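# Sort small circuit boards into two green bins by length

## Task

Place every small circuit board in one of the two green bins, with all the long boards sharing one bin and all the short boards sharing the other, and then open the grippers so nothing is still held.

## Robot and tools

Robot: two six-joint arms, left_arm and right_arm, each ending in a two-finger parallel gripper with a wrist camera. In the shared scene frame, the origin sits on the table surface midway between the arms, +x points out across the table, +z points up, and left_arm is on the +y side. The left base is at (+0.041, +0.336, 0) m and the right base at (-0.026, -0.301, 0) m, each turned slightly about z. The arm names are labels only; they do not tell you which side of an image an arm appears on.

Gripper geometry: the fingers extend along the gripper's +z axis and close along its y axis. The reported hand point lies between the finger pads, roughly 1 cm short of the fingertips. Reported hand positions can be off, more so when an arm is stretched far.

execute_actions: argument actions is a list holding zero or one item; optional pictures (true/false) controls whether camera images come back (they do by default).
- Empty list: nothing is commanded; you just get the current state.
- Move: {"rows": [[...], ...], "steps": n}, n from 1 to 15 (default 15), each step 1/30 s. Row k is used on step k; if rows run out, the final row is reused.
- Wait: {"steps": n} with no rows, n up to 300; it returns once that many steps have elapsed since the previous result, and your reply time counts toward them.
Each row is one flat list of 14 numbers covering both arms, always all 14 even if one arm stays put: left_arm waist, shoulder, elbow, wrist pitch, wrist yaw, wrist roll, opening, then the same seven for right_arm. Joint numbers are absolute target angles in radians (the same values Joint positions reports), not offsets. Ranges per arm: waist -2.618 to 3.054, shoulder 0.000 to 3.142, elbow 0.000 to 3.142, wrist pitch -1.571 to 1.571, wrist yaw -1.571 to 1.571, wrist roll -2.094 to 2.094. A call is rejected, sending nothing, if a target is over 0.036 rad beyond a range end and farther out than the current angle. True ends may differ from these by up to 0.036 rad; targets past a true end are clipped there, and the result says "joint sent to its limit" (possibly about an earlier, still-running move). Opening is an absolute command on a -1 to +1 scale: +1 fully open (pad gap 0.094 m), -1 closed.

Motion limits: each step, a joint's target is held within a fixed distance of its measured angle (waist 0.202, shoulder 0.258, elbow 0.238, wrist pitch 0.573, wrist yaw and roll 0.522 rad), and targets that would move the hand over 70 mm from where it is are pulled back proportionally. Large moves therefore take several calls. Between calls the arms continue toward the last row sent until they settle, stall, or a step is HELD; after that only a new action moves them further.

Gripping: grip_measured reports the finger opening on the same -1 to 1 scale. To hold a part, keep commanding about 0.03 below grip_measured for a firm grip, less below for a gentle one. Pad force tops out near 50 to 62 N, less on very thin parts. Each gripper's reading may be biased by about 1 mm.

Result lines: the state line lists, for left_arm then right_arm, the hand position in metres and orientation quaternion (w, x, y, z) in the scene frame. Joint positions and Joint velocities give, per arm, the six joints (rad, rad/s) plus the pad gap (m, m/s). "joint command not followed" means a clearance check altered or blocked joint targets on some steps; HELD flags steps where your row was partly or wholly not sent. MOTOR HOT appears from 75 °C; at 90 °C the arm is halted for 10 s, and at 100 °C it goes limp and drops; both are shown as OVER-TEMPERATURE FAULT. Holding loads, even while you think, heats motors, so avoid long holds.

zoom_image: camera (cam_head_left, cam_head_right, cam_left_wrist, cam_right_wrist) and region [x0, y0, x1, y1] in pixels of that camera's last 504x504 image, origin top-left, at most 504 by 504. It returns a magnified crop. Calibration (intrinsics, distortion, world-to-camera transforms) is supplied for all four cameras; wrist camera poses follow the arm joints.

read_manual: optional section ("licences"); returns URDF licence text only and moves nothing.

finished_scene: pass scene, the integer number of the current scene.

Cautions: do not drop boards, let them slip, or knock anything off the table. Avoid slamming or pressing hard into the table or bins, and keep the two arms from colliding or pushing on each other. Parts may be briefly tugged or loose items nudged by outside disturbances, so check the result after each move. Smooth, economical, quick motion is preferred.

Each tool is called after ">>>" as name(argument=value, ...) on one line, values as JSON.

## Session

>>> execute_actions(actions=[])

Scene clock: 0.00 s of 6800.00 s.
left_arm: end_effector_position=(+0.3296, +0.3537, +0.3623) grip_measured=+1.000 end_effector_quat_wxyz=(+0.445, -0.498, +0.640, -0.381) | right_arm: end_effector_position=(+0.3414, -0.0709, +0.3181) grip_measured=+1.000 end_effector_quat_wxyz=(-0.463, +0.714, -0.448, +0.274)
Joint positions: left_arm=[ 0.021  0.817  1.118 -0.629  0.234 -1.29   0.094] | right_arm=[ 0.735  1.346  1.293 -0.384  0.117 -1.49   0.094]
Joint velocities: left_arm=[-0.012 -0.012 -0.012  0.007 -0.037 -0.022  0.   ] | right_arm=[-0.002 -0.012  0.002 -0.051 -0.037 -0.007  0.   ]

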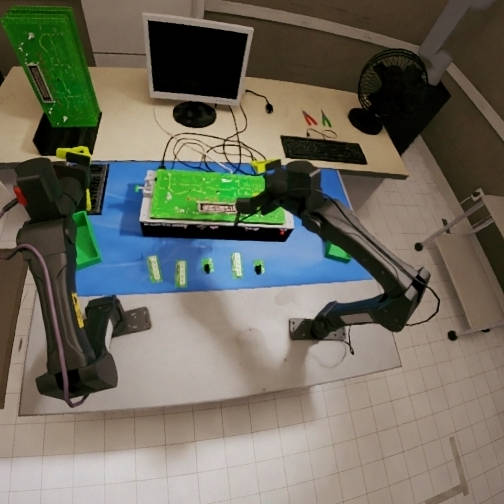

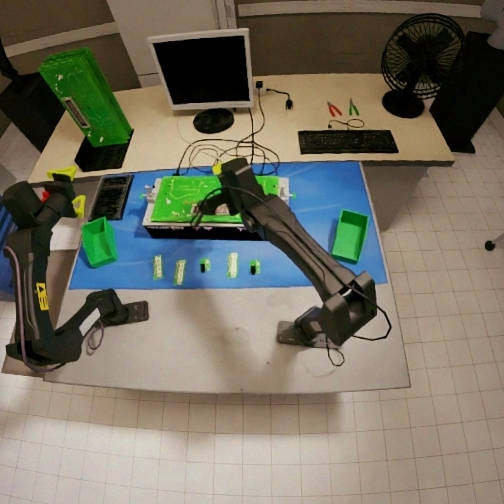

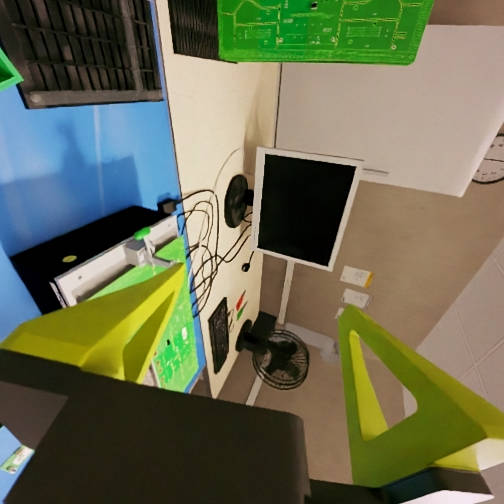

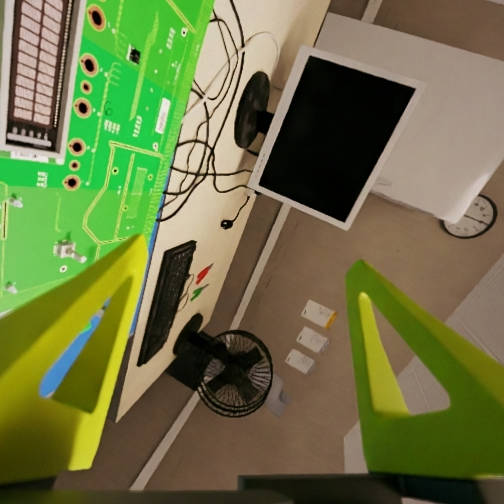

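>>> zoom_image(camera="cam_head_right", region=[70, 200, 390, 300])

>>> zoom_image(camera="cam_head_left", region=[130, 240, 290, 300])

Region (70, 200, 390, 300) of cam_head_right's 504x504 image, scaled by 1.575, with more detail than that image has; it fills the top 158 rows of this view, and the rest is white.

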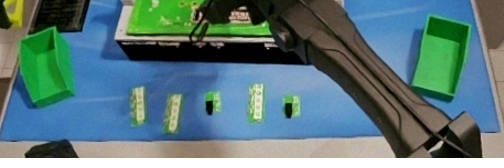

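Region (130, 240, 290, 300) of cam_head_left's 504x504 image, scaled by 3.150, with more detail than that image has; it fills the top 189 rows of this view, and the rest is white.

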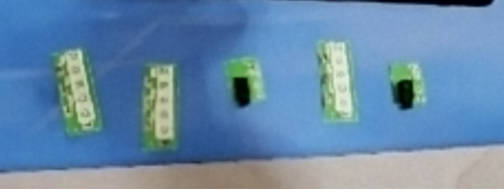

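>>> execute_actions(actions=[{"rows":[[-0.64,1.278,0.947,-1.24,0,-0.46,0,0.82,1.703,1.337,-1.205,0,0.69,0]]}], pictures=false)

>>> execute_actions(actions=[{"steps":50}])

Scene clock: 6.27 s of 6800.00 s.
left_arm: end_effector_position=(+0.2552, +0.2434, +0.1027) grip_measured=+0.003 end_effector_quat_wxyz=(+0.051, -0.124, +0.989, -0.055) | right_arm: end_effector_position=(+0.2275, -0.0971, +0.0866) grip_measured=+0.002 end_effector_quat_wxyz=(+0.030, -0.548, +0.836, -0.006)
Joint positions: left_arm=[-0.557  1.29   0.955 -1.093  0.047 -0.631  0.047] | right_arm=[ 0.814  1.734  1.316 -1.096  0.019 -0.477  0.047]
Joint velocities: left_arm=[-1.775  0.374 -0.33  -0.872  0.022  1.062 -0.   ] | right_arm=[ 0.017 -0.105  0.002 -0.725 -0.051  2.747 -0.001]
Steps of this call (steps 1 to 90: nothing new was sent; then 2.77 s passed at rest; steps 91 to 105: all 15 steps of this action). Readings (joint positions):
91: left_arm=[0.011 0.824 1.116 -0.644 0.220 -1.266] | right_arm=[0.738 1.357 1.298 -0.408 0.114 -1.458]
92: left_arm=[-0.013 0.837 1.115 -0.667 0.205 -1.234] | right_arm=[0.745 1.376 1.310 -0.443 0.108 -1.415]
94: left_arm=[-0.062 0.883 1.099 -0.723 0.179 -1.167] | right_arm=[0.762 1.436 1.319 -0.513 0.093 -1.330]
98: left_arm=[-0.178 1.025 1.050 -0.850 0.130 -1.007] | right_arm=[0.788 1.593 1.319 -0.708 0.064 -1.128]
105: the state above

Scene clock: 7.93 s of 6800.00 s.
left_arm: end_effector_position=(+0.2169, +0.2471, +0.0961) grip_measured=+0.003 end_effector_quat_wxyz=(-0.006, -0.002, +1.000, -0.004) | right_arm: end_effector_position=(+0.2084, -0.1092, +0.0881) grip_measured=+0.002 end_effector_quat_wxyz=(-0.009, -0.002, +1.000, -0.010)
Joint positions: left_arm=[-0.642  1.297  0.944 -1.226  0.013 -0.467  0.047] | right_arm=[ 0.814  1.727  1.316 -1.187  0.004  0.68   0.047]
Joint velocities: left_arm=[-0.017 -0.007  0.002 -0.007 -0.037  0.037 -0.001] | right_arm=[ 0.017  0.002 -0.007 -0.022  0.095 -0.037  0.001]
Steps of this call (steps 1 to 45: the robot went on to your last target; steps 46 to 50: nothing new was sent). Readings (joint positions):
1: left_arm=[-0.606 1.297 0.947 -1.122 0.047 -0.597] | right_arm=[0.814 1.731 1.316 -1.116 0.017 -0.379]
2: left_arm=[-0.633 1.298 0.944 -1.147 0.047 -0.569] | right_arm=[0.814 1.728 1.316 -1.132 0.015 -0.282]
4: left_arm=[-0.642 1.297 0.944 -1.180 0.040 -0.532] | right_arm=[0.814 1.727 1.316 -1.155 0.012 -0.087]
8: left_arm=[-0.642 1.297 0.944 -1.209 0.024 -0.494] | right_arm=[0.814 1.727 1.316 -1.176 0.008 0.298]
50: the state above
All arms were judged still, so your last target was given up. Only a new action makes them travel on or press farther. Fingers that are still opening or closing keep moving.
camera_calibration (this result's frames):
cam_left_wrist: T_world_to_cam=[[0.254841, -0.965124, -0.0599246, 0.197029], [-0.787697, -0.243138, 0.566055, 0.202687], [-0.560883, -0.0970517, -0.822187, 0.35272], [0, 0, 0, 1]] pos_world=[0.30728, 0.27367, 0.187077]
cam_right_wrist: T_world_to_cam=[[0.180738, -0.982989, 0.0326506, -0.149213], [-0.638093, -0.0919318, 0.764451, 0.0641264], [-0.748446, -0.159, -0.643854, 0.297621], [0, 0, 0, 1]] pos_world=[0.29064, -0.0934577, 0.147475]

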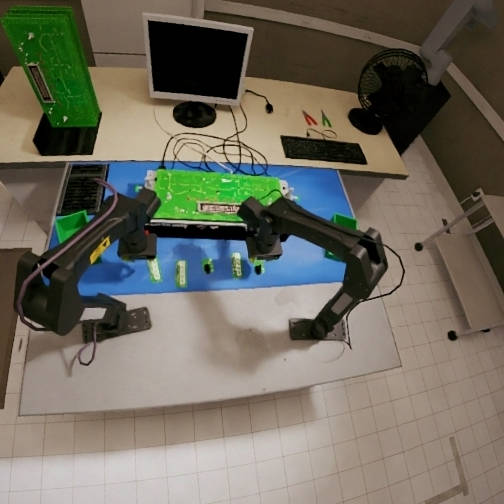

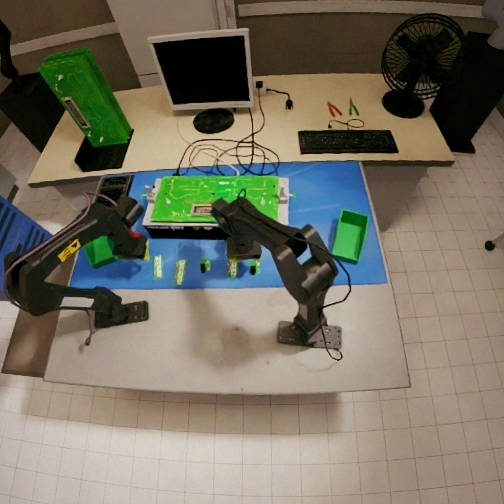

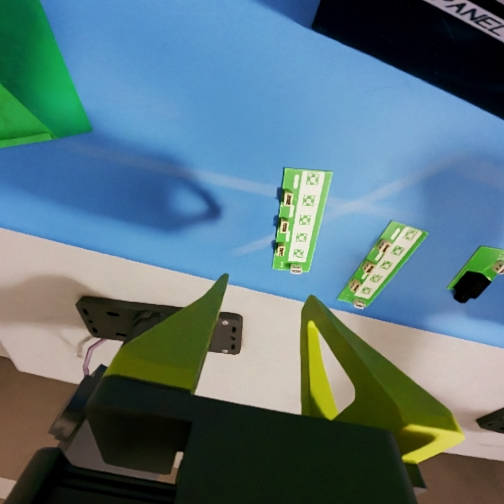

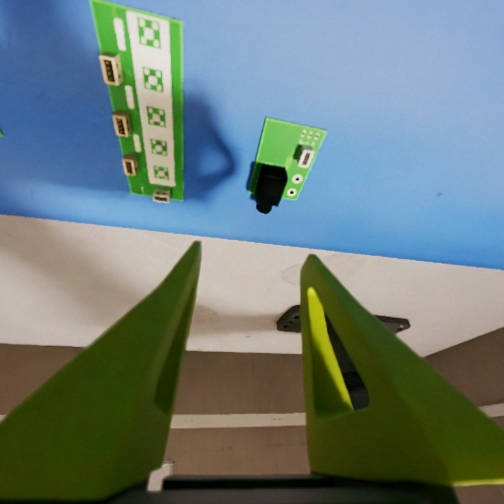

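>>> execute_actions(actions=[{"rows":[[-0.769,1.3,0.92,-1.2,0,-0.81,0.3,0.745,1.705,1.3,-1.17,0,0.61,0.3],[-0.769,1.3,0.92,-1.2,0,-0.81,0.3,0.745,1.705,1.3,-1.17,0,0.61,0.3],[-0.769,1.3,0.92,-1.2,0,-0.81,0.3,0.745,1.705,1.3,-1.17,0,0.61,0.3],[-0.769,1.33,0.87,-1.1,0,-0.81,0.3,0.745,1.705,1.23,-1.09,0,0.61,0.3],[-0.769,1.33,0.87,-1.1,0,-0.81,0.3,0.745,1.705,1.23,-1.09,0,0.61,0.3],[-0.769,1.33,0.87,-1.1,0,-0.81,0.3,0.745,1.705,1.23,-1.09,0,0.61,0.3],[-0.769,1.37,0.82,-1.01,0,-0.81,0.3,0.745,1.705,1.16,-1.0,0,0.61,0.3],[-0.769,1.37,0.82,-1.01,0,-0.81,0.3,0.745,1.705,1.16,-1.0,0,0.61,0.3],[-0.769,1.37,0.82,-1.01,0,-0.81,0.3,0.745,1.705,1.16,-1.0,0,0.61,0.3],[-0.769,1.4,0.77,-0.92,0,-0.81,0.3,0.745,1.705,1.085,-0.92,0,0.61,0.3]]}], pictures=false)

>>> execute_actions(actions=[{"steps":20}])

Scene clock: 12.23 s of 6800.00 s.
left_arm: end_effector_position=(+0.2070, +0.2252, +0.0369) grip_measured=+0.297 end_effector_quat_wxyz=(-0.017, -0.101, +0.995, +0.008) | right_arm: end_effector_position=(+0.2011, -0.1383, +0.0362) grip_measured=+0.298 end_effector_quat_wxyz=(-0.018, +0.001, +1.000, -0.014)
Joint positions: left_arm=[-0.766  1.398  0.778 -0.987  0.01  -0.79   0.061] | right_arm=[ 0.749  1.712  1.083 -0.986  0.002  0.621  0.061]
Joint velocities: left_arm=[-0.002  0.002 -0.027  0.256 -0.022 -0.154 -0.001] | right_arm=[-0.002  0.007 -0.125  0.139  0.022 -0.037 -0.001]
Steps of this call (steps 1 to 90: nothing new was sent; then 0.80 s passed at rest; steps 91 to 105: all 15 steps of this action). Readings (joint positions):
91: left_arm=[-0.660 1.297 0.944 -1.225 0.006 -0.517] | right_arm=[0.808 1.727 1.314 -1.186 0.000 0.671]
92: left_arm=[-0.697 1.297 0.944 -1.223 0.003 -0.575] | right_arm=[0.795 1.727 1.312 -1.186 -0.002 0.660]
94: left_arm=[-0.753 1.298 0.937 -1.208 0.009 -0.656] | right_arm=[0.763 1.725 1.297 -1.172 -0.002 0.646]
98: left_arm=[-0.766 1.329 0.872 -1.122 0.010 -0.743] | right_arm=[0.746 1.718 1.207 -1.100 -0.000 0.630]
105: the state above

Scene clock: 12.90 s of 6800.00 s.
left_arm: end_effector_position=(+0.2174, +0.2183, +0.0368) grip_measured=+0.297 end_effector_quat_wxyz=(+0.002, -0.107, +0.994, -0.008) | right_arm: end_effector_position=(+0.2101, -0.1319, +0.0355) grip_measured=+0.298 end_effector_quat_wxyz=(+0.001, +0.000, +1.000, -0.001)
Joint positions: left_arm=[-0.766  1.398  0.778 -0.937  0.01  -0.802  0.061] | right_arm=[ 0.749  1.712  1.081 -0.939  0.002  0.62   0.061]
Joint velocities: left_arm=[ 0.002 -0.002 -0.007  0.007  0.022 -0.066 -0.   ] | right_arm=[-0.012 -0.002 -0.007 -0.007  0.007 -0.007  0.   ]
Steps of this call (steps 1 to 20: the robot went on to your last target). Readings (joint positions):
1: left_arm=[-0.766 1.398 0.778 -0.979 0.010 -0.792] | right_arm=[0.749 1.712 1.081 -0.981 0.002 0.621]
2: left_arm=[-0.766 1.398 0.778 -0.969 0.010 -0.794] | right_arm=[0.749 1.712 1.081 -0.974 0.002 0.620]
4: left_arm=[-0.766 1.398 0.778 -0.956 0.010 -0.797] | right_arm=[0.749 1.712 1.081 -0.959 0.002 0.620]
8: left_arm=[-0.766 1.398 0.778 -0.943 0.010 -0.800] | right_arm=[0.749 1.712 1.081 -0.946 0.002 0.620]
20: the state above
camera_calibration (this result's frames):
cam_left_wrist: T_world_to_cam=[[0.452525, -0.890458, -0.0480185, 0.105833], [-0.728544, -0.40022, 0.555921, 0.251428], [-0.514242, -0.216584, -0.829847, 0.317677], [0, 0, 0, 1]] pos_world=[0.298647, 0.263671, 0.128931]
cam_right_wrist: T_world_to_cam=[[0.175325, -0.984343, 0.0181699, -0.168646], [-0.653924, -0.102636, 0.749566, 0.105778], [-0.735965, -0.143299, -0.66168, 0.261432], [0, 0, 0, 1]] pos_world=[0.291144, -0.117686, 0.0967605]

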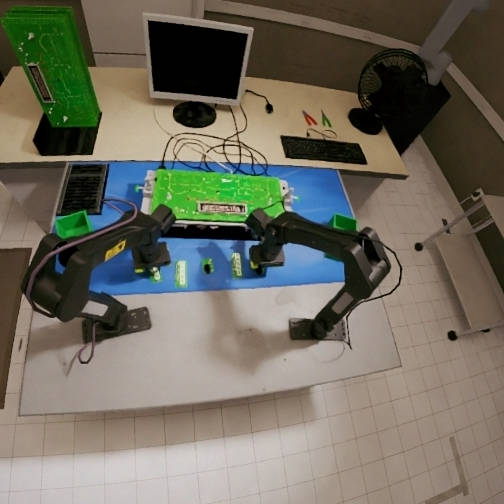

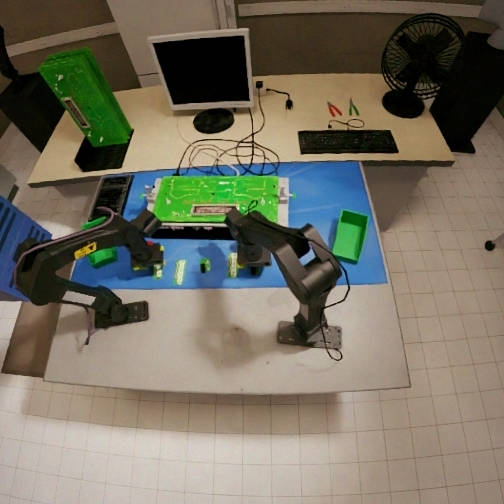

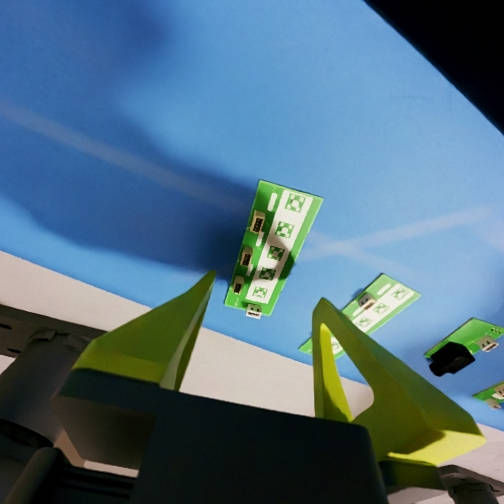

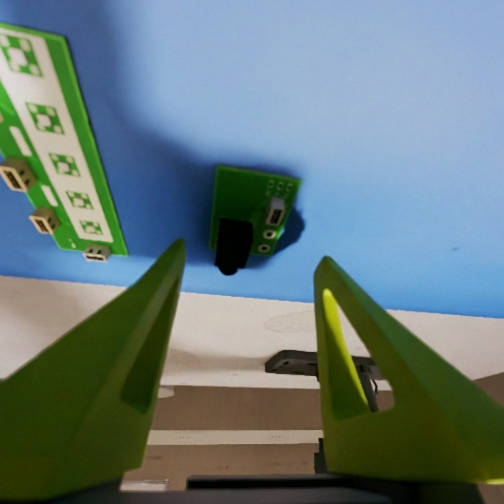

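>>> execute_actions(actions=[{"rows":[[-0.769,1.42,0.75,-0.87,0,-0.81,0.3,0.742,1.725,1.06,-0.88,0,0.61,0.3],[-0.769,1.42,0.75,-0.87,0,-0.81,0.3,0.742,1.725,1.06,-0.88,0,0.61,0.3],[-0.769,1.42,0.75,-0.87,0,-0.81,0.3,0.742,1.725,1.06,-0.88,0,0.61,0.3],[-0.769,1.42,0.75,-0.87,0,-0.81,0.3,0.742,1.725,1.06,-0.88,0,0.61,0.3],[-0.769,1.44,0.725,-0.83,0,-0.81,0.3,0.742,1.742,1.042,-0.84,0,0.61,0.3],[-0.769,1.44,0.725,-0.83,0,-0.81,0.3,0.742,1.742,1.042,-0.84,0,0.61,0.3],[-0.769,1.44,0.725,-0.83,0,-0.81,0.3,0.742,1.742,1.042,-0.84,0,0.61,0.3],[-0.769,1.44,0.725,-0.83,0,-0.81,0.3,0.742,1.742,1.042,-0.84,0,0.61,0.3],[-0.769,1.463,0.70,-0.796,0,-0.81,0.3,0.742,1.76,1.025,-0.811,0,0.61,0.3]]}], pictures=false)

>>> execute_actions(actions=[{"steps":15}])

Scene clock: 15.47 s of 6800.00 s.
left_arm: end_effector_position=(+0.2175, +0.2181, +0.0128) grip_measured=+0.297 end_effector_quat_wxyz=(-0.001, -0.108, +0.994, -0.006) | right_arm: end_effector_position=(+0.2120, -0.1307, +0.0170) grip_measured=+0.298 end_effector_quat_wxyz=(+0.002, -0.000, +1.000, +0.001)
Joint positions: left_arm=[-0.766  1.452  0.719 -0.831  0.01  -0.804  0.061] | right_arm=[ 0.748  1.747  1.041 -0.861  0.001  0.617  0.061]
Joint velocities: left_arm=[ 0.012  0.002 -0.007 -0.007 -0.007 -0.007  0.002] | right_arm=[ 0.002  0.002  0.007 -0.007 -0.066 -0.022 -0.001]
Steps of this call (steps 1 to 15: the robot went on to your last target; steps 16 to 62: nothing new was sent; steps 63 to 77: all 15 steps of this action). Readings (joint positions):
63: left_arm=[-0.766 1.399 0.777 -0.932 0.010 -0.803] | right_arm=[0.749 1.712 1.079 -0.935 0.002 0.620]
64: left_arm=[-0.766 1.401 0.775 -0.922 0.010 -0.803] | right_arm=[0.749 1.713 1.076 -0.926 0.002 0.620]
66: left_arm=[-0.766 1.406 0.771 -0.908 0.010 -0.803] | right_arm=[0.749 1.718 1.070 -0.916 0.002 0.620]
70: left_arm=[-0.766 1.426 0.748 -0.870 0.010 -0.803] | right_arm=[0.749 1.736 1.051 -0.882 0.002 0.620]
77: the state above

Scene clock: 15.97 s of 6800.00 s.
left_arm: end_effector_position=(+0.2175, +0.2181, +0.0128) grip_measured=+0.297 end_effector_quat_wxyz=(-0.001, -0.108, +0.994, -0.006) | right_arm: end_effector_position=(+0.2120, -0.1307, +0.0170) grip_measured=+0.298 end_effector_quat_wxyz=(+0.002, -0.000, +1.000, +0.001)
Joint positions: left_arm=[-0.766  1.452  0.719 -0.831  0.01  -0.804  0.061] | right_arm=[ 0.748  1.747  1.041 -0.861  0.001  0.617  0.061]
Joint velocities: left_arm=[ 0.007 -0.002 -0.007  0.022 -0.007 -0.007 -0.001] | right_arm=[-0.002  0.012 -0.007  0.022 -0.022  0.037 -0.   ]
Steps of this call (steps 1 to 15: the robot went on to your last target). Readings (joint positions):
1: left_arm=[-0.766 1.452 0.719 -0.831 0.010 -0.804] | right_arm=[0.748 1.747 1.041 -0.861 0.001 0.617]
2: left_arm=[-0.766 1.452 0.719 -0.831 0.010 -0.804] | right_arm=[0.748 1.747 1.041 -0.861 0.001 0.617]
4: left_arm=[-0.766 1.452 0.719 -0.831 0.010 -0.804] | right_arm=[0.748 1.747 1.041 -0.861 0.001 0.617]
8: left_arm=[-0.766 1.452 0.719 -0.831 0.010 -0.804] | right_arm=[0.748 1.747 1.041 -0.861 0.001 0.617]
15: the state above
All arms were judged still, so your last target was given up. Only a new action makes them travel on or press farther. Fingers that are still opening or closing keep moving.
camera_calibration (this result's frames):
cam_left_wrist: T_world_to_cam=[[0.45356, -0.88958, -0.0541458, 0.104205], [-0.72444, -0.403385, 0.558988, 0.264486], [-0.519106, -0.214309, -0.827406, 0.298357], [0, 0, 0, 1]] pos_world=[0.29922, 0.263329, 0.10466]
cam_right_wrist: T_world_to_cam=[[0.176783, -0.98413, 0.0153514, -0.167674], [-0.655827, -0.10615, 0.747411, 0.12104], [-0.73392, -0.142197, -0.664185, 0.250551], [0, 0, 0, 1]] pos_world=[0.292908, -0.116537, 0.0785202]

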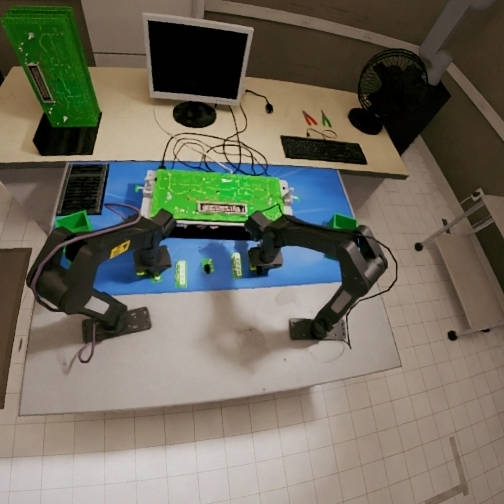

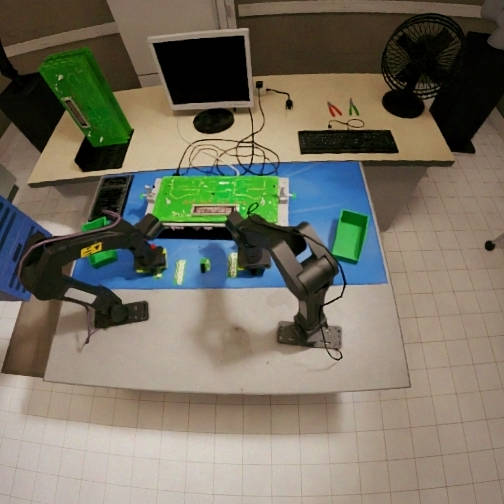

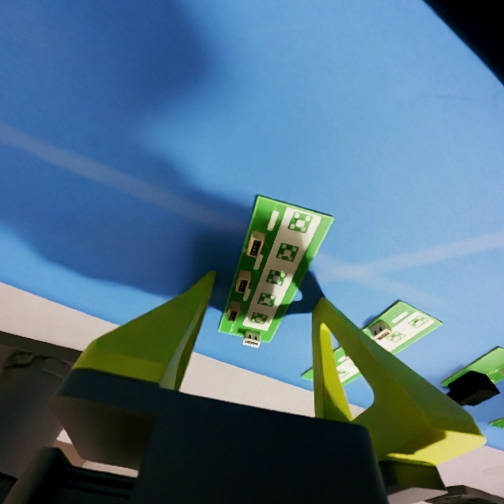

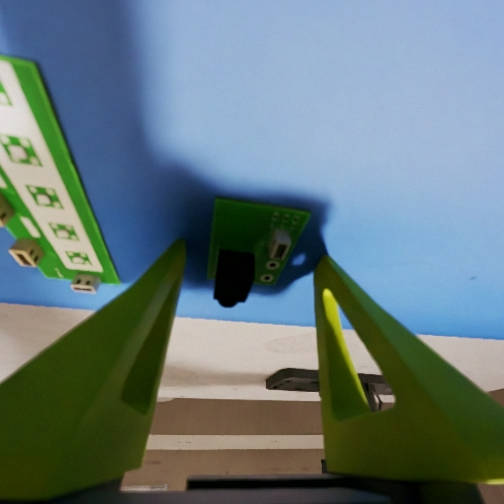

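Touching the table. Ease the pressure and close.

>>> execute_actions(actions=[{"rows":[[-0.769,1.455,0.712,-0.82,0,-0.81,0,0.745,1.748,1.04,-0.85,0,0.61,0],[-0.769,1.455,0.712,-0.82,0,-0.81,-0.1,0.745,1.748,1.04,-0.85,0,0.61,-0.1],[-0.769,1.455,0.712,-0.82,0,-0.81,-0.15,0.745,1.748,1.04,-0.85,0,0.61,-0.15],[-0.769,1.455,0.712,-0.82,0,-0.81,-0.2,0.745,1.748,1.04,-0.85,0,0.61,-0.2],[-0.769,1.455,0.712,-0.82,0,-0.81,-0.25,0.745,1.748,1.04,-0.85,0,0.61,-0.25],[-0.769,1.455,0.712,-0.82,0,-0.81,-0.3,0.745,1.748,1.04,-0.85,0,0.61,-0.3],[-0.769,1.455,0.712,-0.82,0,-0.81,-0.35,0.745,1.748,1.04,-0.85,0,0.61,-0.35],[-0.769,1.455,0.712,-0.82,0,-0.81,-0.4,0.745,1.748,1.04,-0.85,0,0.61,-0.4]]}], pictures=false)

Scene clock: 17.60 s of 6800.00 s.
left_arm: end_effector_position=(+0.2181, +0.2171, +0.0128) grip_measured=-0.352 end_effector_quat_wxyz=(-0.000, -0.108, +0.994, -0.008) | right_arm: end_effector_position=(+0.2124, -0.1281, +0.0170) grip_measured=-0.368 end_effector_quat_wxyz=(+0.002, -0.000, +1.000, +0.007)
Joint positions: left_arm=[-0.766  1.452  0.719 -0.826  0.013 -0.804  0.03 ] | right_arm=[ 0.748  1.747  1.041 -0.854 -0.01   0.617  0.03 ]
Joint velocities: left_arm=[ 0.012  0.012  0.007 -0.081  0.081  0.022  0.   ] | right_arm=[-0.007 -0.012 -0.002  0.007  0.022 -0.066  0.   ]
Steps of this call (steps 1 to 34: nothing new was sent; steps 35 to 49: all 15 steps of this action). Readings (joint positions):
35: left_arm=[-0.766 1.452 0.719 -0.829 0.012 -0.804] | right_arm=[0.748 1.747 1.041 -0.859 -0.003 0.617]
36: left_arm=[-0.766 1.452 0.719 -0.826 0.013 -0.804] | right_arm=[0.748 1.747 1.041 -0.854 -0.010 0.617]
38: left_arm=[-0.766 1.452 0.719 -0.826 0.013 -0.804] | right_arm=[0.748 1.747 1.041 -0.854 -0.010 0.617]
42: left_arm=[-0.766 1.452 0.719 -0.826 0.013 -0.804] | right_arm=[0.748 1.747 1.041 -0.854 -0.010 0.617]
49: the state above

>>> execute_actions(actions=[{"rows":[[-0.769,1.42,0.78,-0.93,0,-0.81,-0.4,0.745,1.72,1.09,-0.93,0,0.61,-0.41],[-0.769,1.42,0.78,-0.93,0,-0.81,-0.4,0.745,1.72,1.09,-0.93,0,0.61,-0.41],[-0.769,1.42,0.78,-0.93,0,-0.81,-0.4,0.745,1.72,1.09,-0.93,0,0.61,-0.41],[-0.769,1.38,0.88,-1.07,0,-0.81,-0.4,0.745,1.69,1.18,-1.06,0,0.61,-0.41],[-0.769,1.38,0.88,-1.07,0,-0.81,-0.4,0.745,1.69,1.18,-1.06,0,0.61,-0.41],[-0.769,1.38,0.88,-1.07,0,-0.81,-0.4,0.745,1.69,1.18,-1.06,0,0.61,-0.41],[-0.769,1.35,0.99,-1.21,0,-0.81,-0.4,0.745,1.66,1.28,-1.19,0,0.61,-0.41],[-0.769,1.35,0.99,-1.21,0,-0.81,-0.4,0.745,1.66,1.28,-1.19,0,0.61,-0.41],[-0.769,1.35,0.99,-1.21,0,-0.81,-0.4,0.745,1.66,1.28,-1.19,0,0.61,-0.41],[-0.769,1.333,1.107,-1.345,0,-0.81,-0.4,0.745,1.639,1.385,-1.317,0,0.61,-0.41]]}], pictures=false)

>>> execute_actions(actions=[{"rows":[[0.34,1.70,1.48,-1.325,0,0.27,-0.4,-0.327,2.0,1.875,-1.417,0,-0.3,-0.41]]}], pictures=false)

>>> execute_actions(actions=[{"steps":30}])

Scene clock: 20.93 s of 6800.00 s.
left_arm: end_effector_position=(+0.2350, +0.2059, +0.1280) grip_measured=-0.352 end_effector_quat_wxyz=(+0.031, -0.108, +0.993, -0.034) | right_arm: end_effector_position=(+0.2250, -0.1191, +0.1268) grip_measured=-0.368 end_effector_quat_wxyz=(+0.027, -0.001, +0.999, +0.026)
Joint positions: left_arm=[-0.766  1.338  1.097 -1.239  0.013 -0.804  0.03 ] | right_arm=[ 0.748  1.644  1.375 -1.227 -0.011  0.615  0.03 ]
Joint velocities: left_arm=[-0.002 -0.066  0.037 -0.52   0.081 -0.037  0.   ] | right_arm=[ 0.017 -0.149  0.105 -0.315  0.007  0.066  0.   ]
Steps of this call (steps 1 to 15: the robot went on to your last target; steps 16 to 85: nothing new was sent; steps 86 to 100: all 15 steps of this action). Readings (joint positions):
86: left_arm=[-0.766 1.452 0.723 -0.837 0.013 -0.804] | right_arm=[0.748 1.746 1.045 -0.861 -0.010 0.617]
87: left_arm=[-0.766 1.451 0.732 -0.856 0.013 -0.804] | right_arm=[0.748 1.746 1.051 -0.872 -0.009 0.617]
89: left_arm=[-0.766 1.443 0.759 -0.898 0.013 -0.804] | right_arm=[0.748 1.744 1.074 -0.908 -0.009 0.617]
93: left_arm=[-0.766 1.399 0.894 -1.045 0.013 -0.804] | right_arm=[0.748 1.718 1.185 -1.064 -0.019 0.615]
100: the state above

Scene clock: 21.43 s of 6800.00 s.
left_arm: end_effector_position=(+0.3350, +0.4538, +0.1248) grip_measured=-0.352 end_effector_quat_wxyz=(+0.011, -0.096, +0.995, -0.002) | right_arm: end_effector_position=(+0.3170, -0.2363, +0.1291) grip_measured=-0.408 end_effector_quat_wxyz=(-0.060, -0.197, +0.973, +0.103)
Joint positions: left_arm=[ 0.204  1.72   1.454 -1.284  0.01   0.19   0.03 ] | right_arm=[ 0.216  2.005  1.819 -1.53  -0.191 -0.328  0.028]
Joint velocities: left_arm=[ 2.059 -0.012 -0.022 -0.007 -0.037  0.505 -0.001] | right_arm=[-0.276  0.027  0.007 -0.081 -0.403 -0.872  0.002]
Steps of this call (steps 1 to 15: all 15 steps of this action). Readings (joint positions):
1: left_arm=[-0.740 1.368 1.130 -1.286 0.025 -0.731] | right_arm=[0.728 1.672 1.415 -1.281 -0.020 0.545]
2: left_arm=[-0.686 1.433 1.200 -1.331 0.030 -0.640] | right_arm=[0.688 1.732 1.492 -1.338 -0.027 0.456]
4: left_arm=[-0.569 1.576 1.337 -1.325 0.028 -0.474] | right_arm=[0.584 1.868 1.633 -1.350 -0.026 0.299]
8: left_arm=[-0.309 1.715 1.451 -1.281 0.026 -0.092] | right_arm=[0.408 1.989 1.788 -1.507 -0.106 0.024]
15: the state above

Scene clock: 22.43 s of 6800.00 s.
left_arm: end_effector_position=(+0.3080, +0.4922, +0.1247) grip_measured=-0.352 end_effector_quat_wxyz=(-0.005, -0.129, +0.992, +0.001) | right_arm: end_effector_position=(+0.3128, -0.4670, +0.1303) grip_measured=-0.408 end_effector_quat_wxyz=(-0.010, +0.073, +0.997, +0.005)
Joint positions: left_arm=[ 0.343  1.72   1.454 -1.313 -0.006  0.263  0.03 ] | right_arm=[-0.33   2.008  1.851 -1.436 -0.003 -0.314  0.028]
Joint velocities: left_arm=[-0.022 -0.002  0.002  0.037  0.081 -0.022  0.001] | right_arm=[-0.002  0.002  0.007  0.007  0.051  0.051  0.   ]
Steps of this call (steps 1 to 30: the robot went on to your last target). Readings (joint positions):
1: left_arm=[0.271 1.720 1.454 -1.284 0.005 0.203] | right_arm=[0.207 2.006 1.819 -1.532 -0.202 -0.356]
2: left_arm=[0.324 1.720 1.454 -1.285 -0.003 0.213] | right_arm=[0.198 2.006 1.819 -1.533 -0.209 -0.383]
4: left_arm=[0.372 1.720 1.454 -1.293 -0.016 0.228] | right_arm=[0.183 2.006 1.819 -1.537 -0.222 -0.429]
8: left_arm=[0.352 1.720 1.454 -1.306 -0.012 0.248] | right_arm=[0.135 2.006 1.822 -1.547 -0.215 -0.466]
30: the state above
camera_calibration (this result's frames):
cam_left_wrist: T_world_to_cam=[[0.490415, -0.868623, -0.0706159, 0.293366], [-0.700487, -0.441096, 0.561028, 0.389001], [-0.51847, -0.225671, -0.824779, 0.501757], [0, 0, 0, 1]] pos_world=[0.388765, 0.539644, 0.216315]
cam_right_wrist: T_world_to_cam=[[0.0310901, -0.999511, 0.00342231, -0.478235], [-0.646753, -0.0175067, 0.762499, 0.103307], [-0.762066, -0.0259196, -0.646981, 0.412882], [0, 0, 0, 1]] pos_world=[0.396326, -0.465491, 0.189992]

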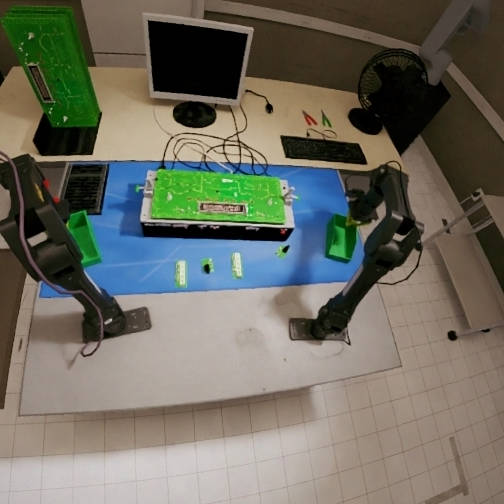

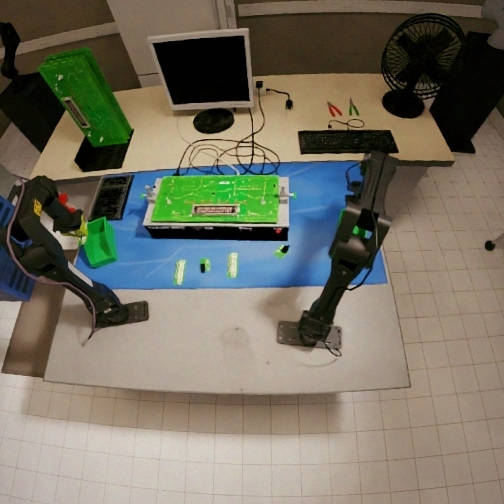

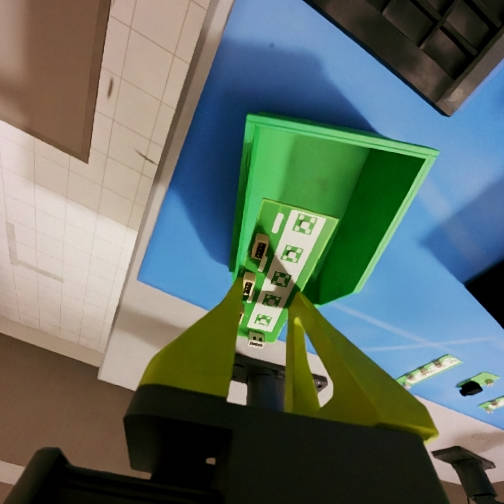

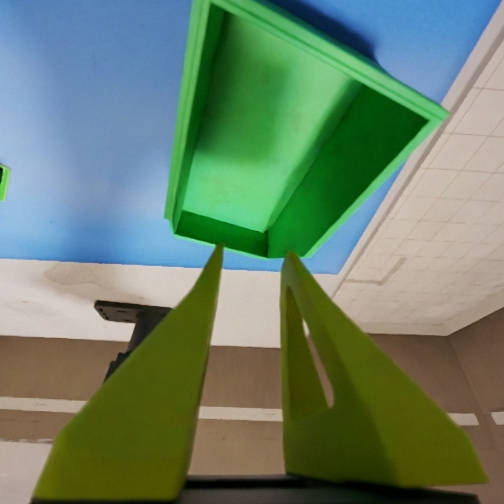

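>>> execute_actions(actions=[{"rows":[[0.247,1.69,1.45,-1.325,0,0.17,-0.4,-0.327,1.63,1.40,-1.33,0,0.25,0.3]],"steps":10}], pictures=false)

>>> execute_actions(actions=[{"rows":[[0.247,1.70,1.36,-1.22,0,0.17,-0.4,-0.1,1.63,1.40,-1.33,0,0.25,0.3],[0.247,1.70,1.36,-1.22,0,0.17,-0.4,-0.1,1.63,1.40,-1.33,0,0.25,0.3],[0.247,1.70,1.36,-1.22,0,0.17,-0.4,-0.1,1.63,1.40,-1.33,0,0.25,0.3],[0.247,1.70,1.36,-1.22,0,0.17,-0.4,-0.1,1.63,1.40,-1.33,0,0.25,0.3],[0.247,1.71,1.26,-1.1,0,0.17,-0.4,0.15,1.63,1.40,-1.33,0,0.25,0.3],[0.247,1.71,1.26,-1.1,0,0.17,-0.4,0.15,1.63,1.40,-1.33,0,0.25,0.3],[0.247,1.71,1.26,-1.1,0,0.17,-0.4,0.15,1.63,1.40,-1.33,0,0.25,0.3],[0.247,1.71,1.26,-1.1,0,0.17,-0.4,0.15,1.63,1.40,-1.33,0,0.25,0.3],[0.247,1.725,1.165,-0.99,0,0.17,-0.4,0.38,1.63,1.40,-1.33,0,0.25,0.3]]}], pictures=false)

>>> execute_actions(actions=[{"steps":15}])

Scene clock: 25.93 s of 6800.00 s.
left_arm: end_effector_position=(+0.3229, +0.4632, +0.1247) grip_measured=-0.352 end_effector_quat_wxyz=(-0.004, -0.116, +0.993, -0.002) | right_arm: end_effector_position=(+0.2287, -0.4254, +0.1404) grip_measured=+0.298 end_effector_quat_wxyz=(-0.006, +0.313, +0.950, +0.002)
Joint positions: left_arm=[ 0.241  1.72   1.454 -1.313  0.001  0.188  0.03 ] | right_arm=[-0.33   1.626  1.412 -1.369 -0.002  0.177  0.061]
Joint velocities: left_arm=[-0.002 -0.012 -0.007 -0.007  0.007 -0.11   0.   ] | right_arm=[-0.017  0.022 -0.085  0.212  0.037  0.388  0.001]
Steps of this call (steps 1 to 15: the robot went on to your last target; steps 16 to 90: nothing new was sent; then 0.17 s passed at rest; steps 91 to 100: all 10 steps of this action). Readings (joint positions):
91: left_arm=[0.334 1.720 1.454 -1.313 -0.010 0.249] | right_arm=[-0.330 1.975 1.803 -1.393 -0.003 -0.235]
92: left_arm=[0.316 1.720 1.454 -1.313 -0.012 0.234] | right_arm=[-0.330 1.913 1.708 -1.348 -0.003 -0.141]
94: left_arm=[0.269 1.720 1.454 -1.313 -0.008 0.214] | right_arm=[-0.330 1.765 1.531 -1.339 -0.002 -0.003]
98: left_arm=[0.241 1.720 1.454 -1.313 0.001 0.194] | right_arm=[-0.330 1.625 1.415 -1.377 -0.002 0.141]
100: the state above

Scene clock: 26.43 s of 6800.00 s.
left_arm: end_effector_position=(+0.3049, +0.4552, +0.0525) grip_measured=-0.352 end_effector_quat_wxyz=(-0.022, -0.121, +0.992, -0.007) | right_arm: end_effector_position=(+0.2545, -0.2199, +0.1371) grip_measured=+0.298 end_effector_quat_wxyz=(+0.005, -0.016, +1.000, +0.009)
Joint positions: left_arm=[ 0.241  1.728  1.171 -1.06   0.001  0.178  0.03 ] | right_arm=[ 0.399  1.633  1.407 -1.33  -0.014  0.236  0.061]
Joint velocities: left_arm=[-0.017  0.002 -0.012  0.271 -0.081  0.007  0.001] | right_arm=[ 0.007  0.007  0.017 -0.037  0.022 -0.051  0.   ]
Steps of this call (steps 1 to 15: all 15 steps of this action). Readings (joint positions):
1: left_arm=[0.241 1.717 1.442 -1.300 0.001 0.186] | right_arm=[-0.309 1.627 1.409 -1.364 0.010 0.191]
2: left_arm=[0.241 1.712 1.422 -1.282 0.001 0.184] | right_arm=[-0.261 1.628 1.407 -1.359 0.019 0.202]
4: left_arm=[0.241 1.711 1.389 -1.269 0.001 0.182] | right_arm=[-0.145 1.631 1.407 -1.349 0.009 0.215]
8: left_arm=[0.241 1.711 1.286 -1.186 0.001 0.180] | right_arm=[0.098 1.633 1.407 -1.335 0.004 0.230]
15: the state above

Scene clock: 26.93 s of 6800.00 s.
left_arm: end_effector_position=(+0.3155, +0.4599, +0.0522) grip_measured=-0.352 end_effector_quat_wxyz=(+0.000, -0.121, +0.993, -0.000) | right_arm: end_effector_position=(+0.2557, -0.2242, +0.1371) grip_measured=+0.298 end_effector_quat_wxyz=(+0.006, -0.009, +1.000, +0.005)
Joint positions: left_arm=[ 0.241  1.728  1.171 -1.013  0.001  0.178  0.03 ] | right_arm=[ 0.388  1.633  1.407 -1.33  -0.007  0.24   0.061]
Joint velocities: left_arm=[-0.012 -0.027  0.007  0.066  0.007 -0.037 -0.001] | right_arm=[-0.012  0.012  0.007 -0.051  0.007  0.007 -0.001]
Steps of this call (steps 1 to 15: the robot went on to your last target). Readings (joint positions):
1: left_arm=[0.241 1.728 1.171 -1.051 0.001 0.178] | right_arm=[0.396 1.633 1.407 -1.330 -0.013 0.237]
2: left_arm=[0.241 1.728 1.171 -1.042 0.001 0.178] | right_arm=[0.393 1.633 1.407 -1.330 -0.012 0.237]
4: left_arm=[0.241 1.728 1.171 -1.030 0.001 0.178] | right_arm=[0.389 1.633 1.407 -1.330 -0.009 0.239]
8: left_arm=[0.241 1.728 1.171 -1.019 0.001 0.178] | right_arm=[0.388 1.633 1.407 -1.330 -0.008 0.239]
15: the state above
camera_calibration (this result's frames):
cam_left_wrist: T_world_to_cam=[[0.476193, -0.877021, -0.0638269, 0.264547], [-0.714036, -0.428019, 0.554033, 0.419316], [-0.513217, -0.218252, -0.830045, 0.433731], [0, 0, 0, 1]] pos_world=[0.396029, 0.506152, 0.144586]
cam_right_wrist: T_world_to_cam=[[0.193631, -0.981041, 0.00815096, -0.271875], [-0.659156, -0.123937, 0.741723, 0.047599], [-0.72665, -0.148993, -0.670657, 0.346614], [0, 0, 0, 1]] pos_world=[0.335885, -0.209178, 0.19937]

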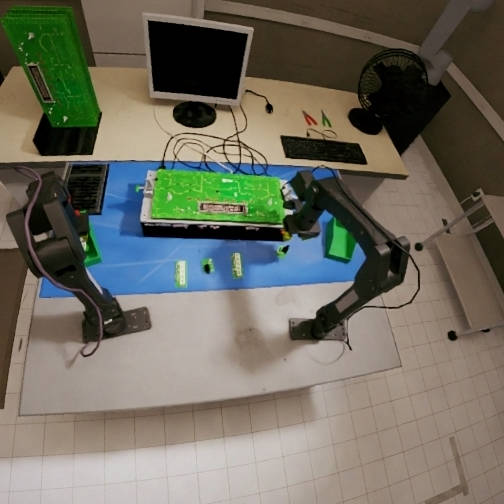

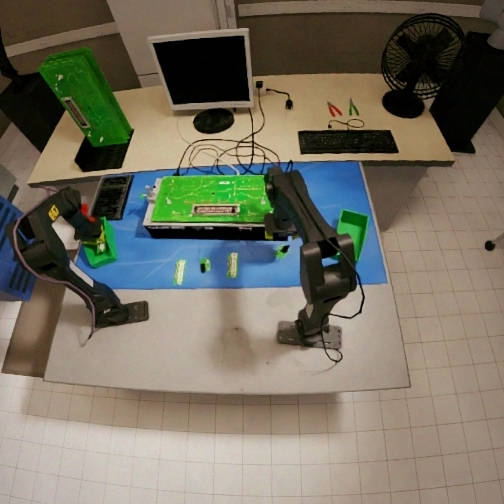

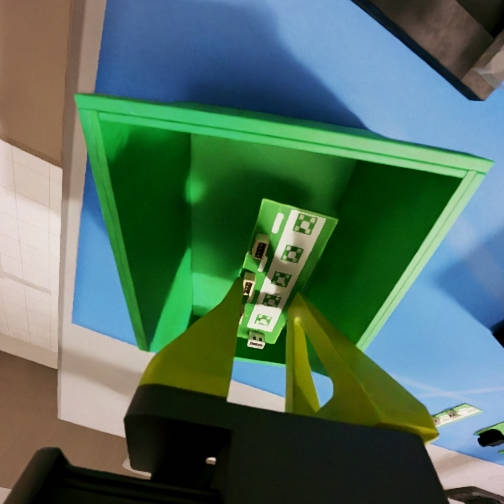

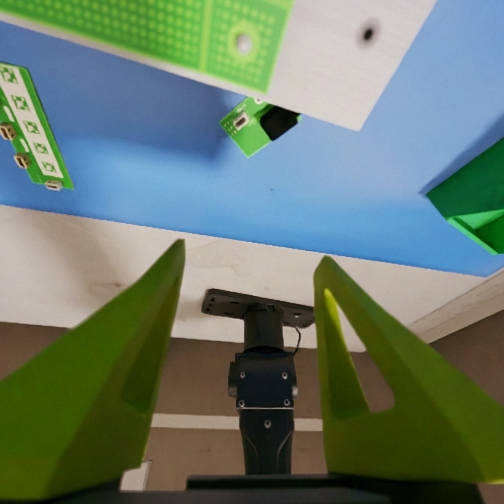

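>>> execute_actions(actions=[{"rows":[[0.25,1.75,1.11,-0.92,0,0.17,-0.4,0.525,1.58,1.36,-1.27,0.21,-2.0,0.3]]}], pictures=false)

>>> execute_actions(actions=[{"rows":[[0.25,1.75,1.11,-0.92,0,0.17,-0.15,0.525,1.58,1.36,-1.27,0.21,-2.0,0.3]]}], pictures=false)

>>> execute_actions(actions=[{"rows":[[0.25,1.72,1.2,-1.05,0,0.17,-0.15,0.525,1.6,1.25,-1.13,0.21,-2.0,0.3],[0.25,1.72,1.2,-1.05,0,0.17,-0.15,0.525,1.6,1.25,-1.13,0.21,-2.0,0.3],[0.25,1.72,1.2,-1.05,0,0.17,-0.15,0.525,1.6,1.25,-1.13,0.21,-2.0,0.3],[0.25,1.72,1.2,-1.05,0,0.17,-0.15,0.525,1.6,1.25,-1.13,0.21,-2.0,0.3],[0.25,1.68,1.3,-1.2,0,0.17,-0.15,0.525,1.62,1.14,-1.0,0.21,-2.0,0.3],[0.25,1.68,1.3,-1.2,0,0.17,-0.15,0.525,1.62,1.14,-1.0,0.21,-2.0,0.3],[0.25,1.68,1.3,-1.2,0,0.17,-0.15,0.525,1.62,1.14,-1.0,0.21,-2.0,0.3],[0.25,1.68,1.3,-1.2,0,0.17,-0.15,0.525,1.62,1.14,-1.0,0.21,-2.0,0.3],[0.25,1.63,1.4,-1.33,0,0.17,-0.15,0.525,1.639,1.039,-0.855,0.21,-2.0,0.3]]}], pictures=false)

>>> execute_actions(actions=[{"steps":15}])

Scene clock: 31.93 s of 6800.00 s.
left_arm: end_effector_position=(+0.3150, +0.4603, +0.0362) grip_measured=-0.352 end_effector_quat_wxyz=(+0.002, -0.122, +0.993, +0.000) | right_arm: end_effector_position=(+0.2556, -0.2184, +0.1376) grip_measured=+0.299 end_effector_quat_wxyz=(+0.019, +0.713, -0.694, +0.098)
Joint positions: left_arm=[ 0.243  1.745  1.123 -0.945  0.001  0.177  0.03 ] | right_arm=[ 0.53   1.605  1.365 -1.289  0.195 -1.203  0.061]
Joint velocities: left_arm=[ 0.007 -0.022 -0.002 -0.037  0.022 -0.037 -0.001] | right_arm=[-0.002 -0.007  0.012  0.066  0.037 -2.864 -0.001]
Steps of this call (steps 1 to 15: the robot went on to your last target; steps 16 to 90: nothing new was sent; then 1.50 s passed at rest; steps 91 to 105: all 15 steps of this action). Readings (joint positions):
91: left_arm=[0.241 1.728 1.164 -1.003 0.001 0.178] | right_arm=[0.403 1.629 1.399 -1.321 0.028 0.167]
92: left_arm=[0.241 1.729 1.155 -0.987 0.001 0.178] | right_arm=[0.434 1.621 1.386 -1.310 0.071 0.068]
94: left_arm=[0.241 1.736 1.136 -0.969 0.001 0.178] | right_arm=[0.501 1.610 1.370 -1.304 0.115 -0.127]
98: left_arm=[0.242 1.745 1.123 -0.958 0.001 0.177] | right_arm=[0.530 1.606 1.365 -1.297 0.161 -0.519]
105: the state above

Scene clock: 32.43 s of 6800.00 s.
left_arm: end_effector_position=(+0.3152, +0.4613, +0.0362) grip_measured=-0.153 end_effector_quat_wxyz=(+0.003, -0.123, +0.992, +0.002) | right_arm: end_effector_position=(+0.2571, -0.2192, +0.1379) grip_measured=+0.299 end_effector_quat_wxyz=(+0.055, +0.918, -0.383, +0.088)
Joint positions: left_arm=[ 0.245  1.745  1.123 -0.943 -0.002  0.177  0.04 ] | right_arm=[ 0.53   1.605  1.365 -1.284  0.203 -1.956  0.061]
Joint velocities: left_arm=[-0.007 -0.002 -0.007 -0.051 -0.051  0.007  0.   ] | right_arm=[ 0.007 -0.007 -0.002 -0.037 -0.037 -0.256 -0.   ]
Steps of this call (steps 1 to 15: all 15 steps of this action). Readings (joint positions):
1: left_arm=[0.243 1.745 1.123 -0.945 -0.000 0.177] | right_arm=[0.530 1.605 1.365 -1.288 0.197 -1.301]
2: left_arm=[0.244 1.745 1.123 -0.943 -0.000 0.177] | right_arm=[0.530 1.605 1.365 -1.287 0.198 -1.398]
4: left_arm=[0.244 1.745 1.123 -0.943 -0.001 0.177] | right_arm=[0.530 1.605 1.365 -1.287 0.200 -1.591]
8: left_arm=[0.245 1.745 1.123 -0.943 -0.002 0.177] | right_arm=[0.530 1.605 1.365 -1.285 0.203 -1.828]
15: the state above

Scene clock: 32.93 s of 6800.00 s.
left_arm: end_effector_position=(+0.3179, +0.4625, +0.1342) grip_measured=-0.153 end_effector_quat_wxyz=(+0.032, -0.123, +0.992, +0.011) | right_arm: end_effector_position=(+0.2481, -0.2235, +0.0456) grip_measured=+0.299 end_effector_quat_wxyz=(+0.062, +0.924, -0.368, +0.083)
Joint positions: left_arm=[ 0.245  1.628  1.388 -1.262 -0.002  0.177  0.04 ] | right_arm=[ 0.53   1.647  1.034 -0.927  0.206 -1.988  0.061]
Joint velocities: left_arm=[ 0.012 -0.09   0.022 -0.374 -0.066  0.051  0.   ] | right_arm=[-0.017  0.002 -0.007  0.403 -0.007  0.007 -0.   ]
Steps of this call (steps 1 to 15: all 15 steps of this action). Readings (joint positions):
1: left_arm=[0.245 1.745 1.130 -0.956 -0.002 0.177] | right_arm=[0.530 1.603 1.349 -1.262 0.204 -1.963]
2: left_arm=[0.245 1.745 1.141 -0.976 -0.002 0.177] | right_arm=[0.530 1.598 1.320 -1.230 0.205 -1.968]
4: left_arm=[0.245 1.741 1.163 -1.000 -0.002 0.177] | right_arm=[0.530 1.602 1.271 -1.198 0.205 -1.976]
8: left_arm=[0.245 1.714 1.256 -1.108 -0.002 0.177] | right_arm=[0.530 1.620 1.154 -1.093 0.206 -1.984]
15: the state above

Scene clock: 33.43 s of 6800.00 s.
left_arm: end_effector_position=(+0.3055, +0.4569, +0.1337) grip_measured=-0.153 end_effector_quat_wxyz=(+0.006, -0.123, +0.992, +0.003) | right_arm: end_effector_position=(+0.2611, -0.2180, +0.0464) grip_measured=+0.299 end_effector_quat_wxyz=(+0.042, +0.922, -0.369, +0.104)
Joint positions: left_arm=[ 0.245  1.628  1.388 -1.317 -0.002  0.177  0.04 ] | right_arm=[ 0.53   1.647  1.034 -0.869  0.206 -1.99   0.061]
Joint velocities: left_arm=[ 0.002 -0.002 -0.012 -0.051  0.007 -0.007 -0.001] | right_arm=[-0.007 -0.002  0.007  0.037 -0.007 -0.007  0.   ]
Steps of this call (steps 1 to 15: the robot went on to your last target). Readings (joint positions):
1: left_arm=[0.245 1.627 1.388 -1.273 -0.002 0.177] | right_arm=[0.530 1.647 1.034 -0.915 0.206 -1.989]
2: left_arm=[0.245 1.627 1.388 -1.283 -0.002 0.177] | right_arm=[0.530 1.647 1.034 -0.903 0.206 -1.989]
4: left_arm=[0.245 1.628 1.388 -1.298 -0.002 0.177] | right_arm=[0.530 1.647 1.034 -0.889 0.206 -1.989]
8: left_arm=[0.245 1.628 1.388 -1.311 -0.002 0.177] | right_arm=[0.530 1.647 1.034 -0.875 0.206 -1.990]
15: the state above
camera_calibration (this result's frames):
cam_left_wrist: T_world_to_cam=[[0.480935, -0.874312, -0.065427, 0.269426], [-0.718136, -0.435637, 0.54268, 0.37204], [-0.502974, -0.214008, -0.837387, 0.491501], [0, 0, 0, 1]] pos_world=[0.384811, 0.502822, 0.227305]
cam_right_wrist: T_world_to_cam=[[0.552485, 0.833163, -0.0244867, 0.0372227], [0.412346, -0.247668, 0.876716, -0.193855], [0.724383, -0.49447, -0.480384, -0.172396], [0, 0, 0, 1]] pos_world=[0.184251, -0.164269, 0.0880513]

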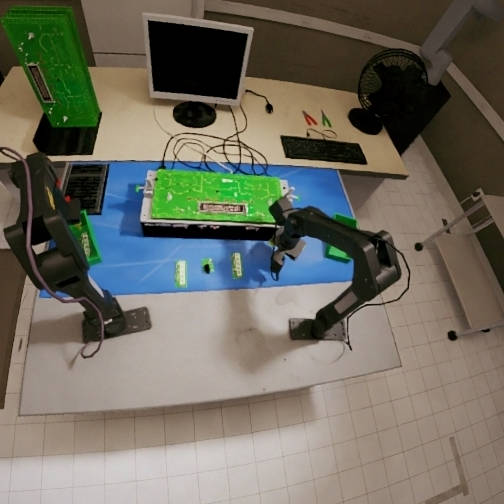

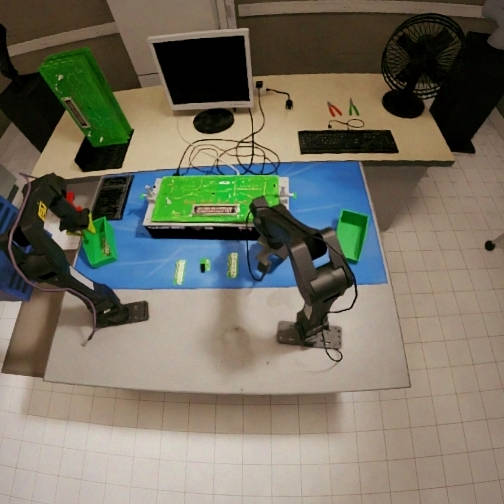

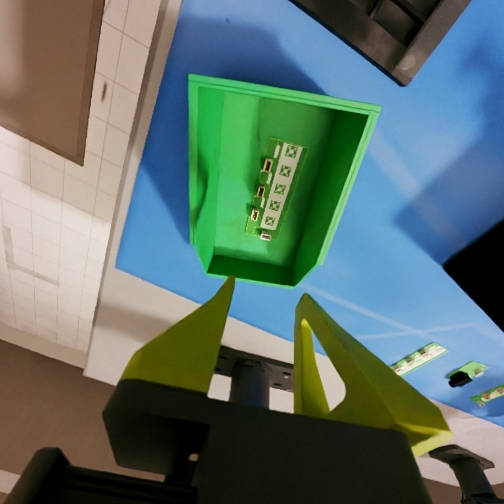

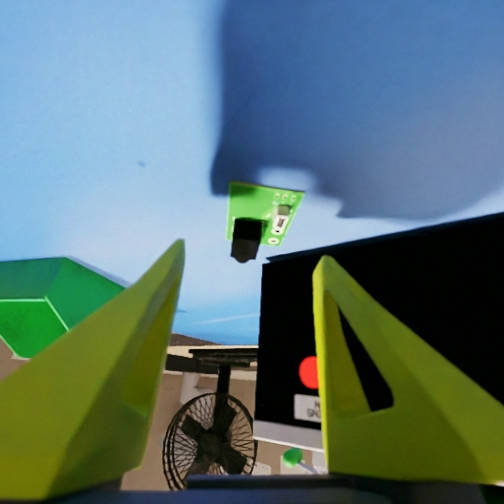

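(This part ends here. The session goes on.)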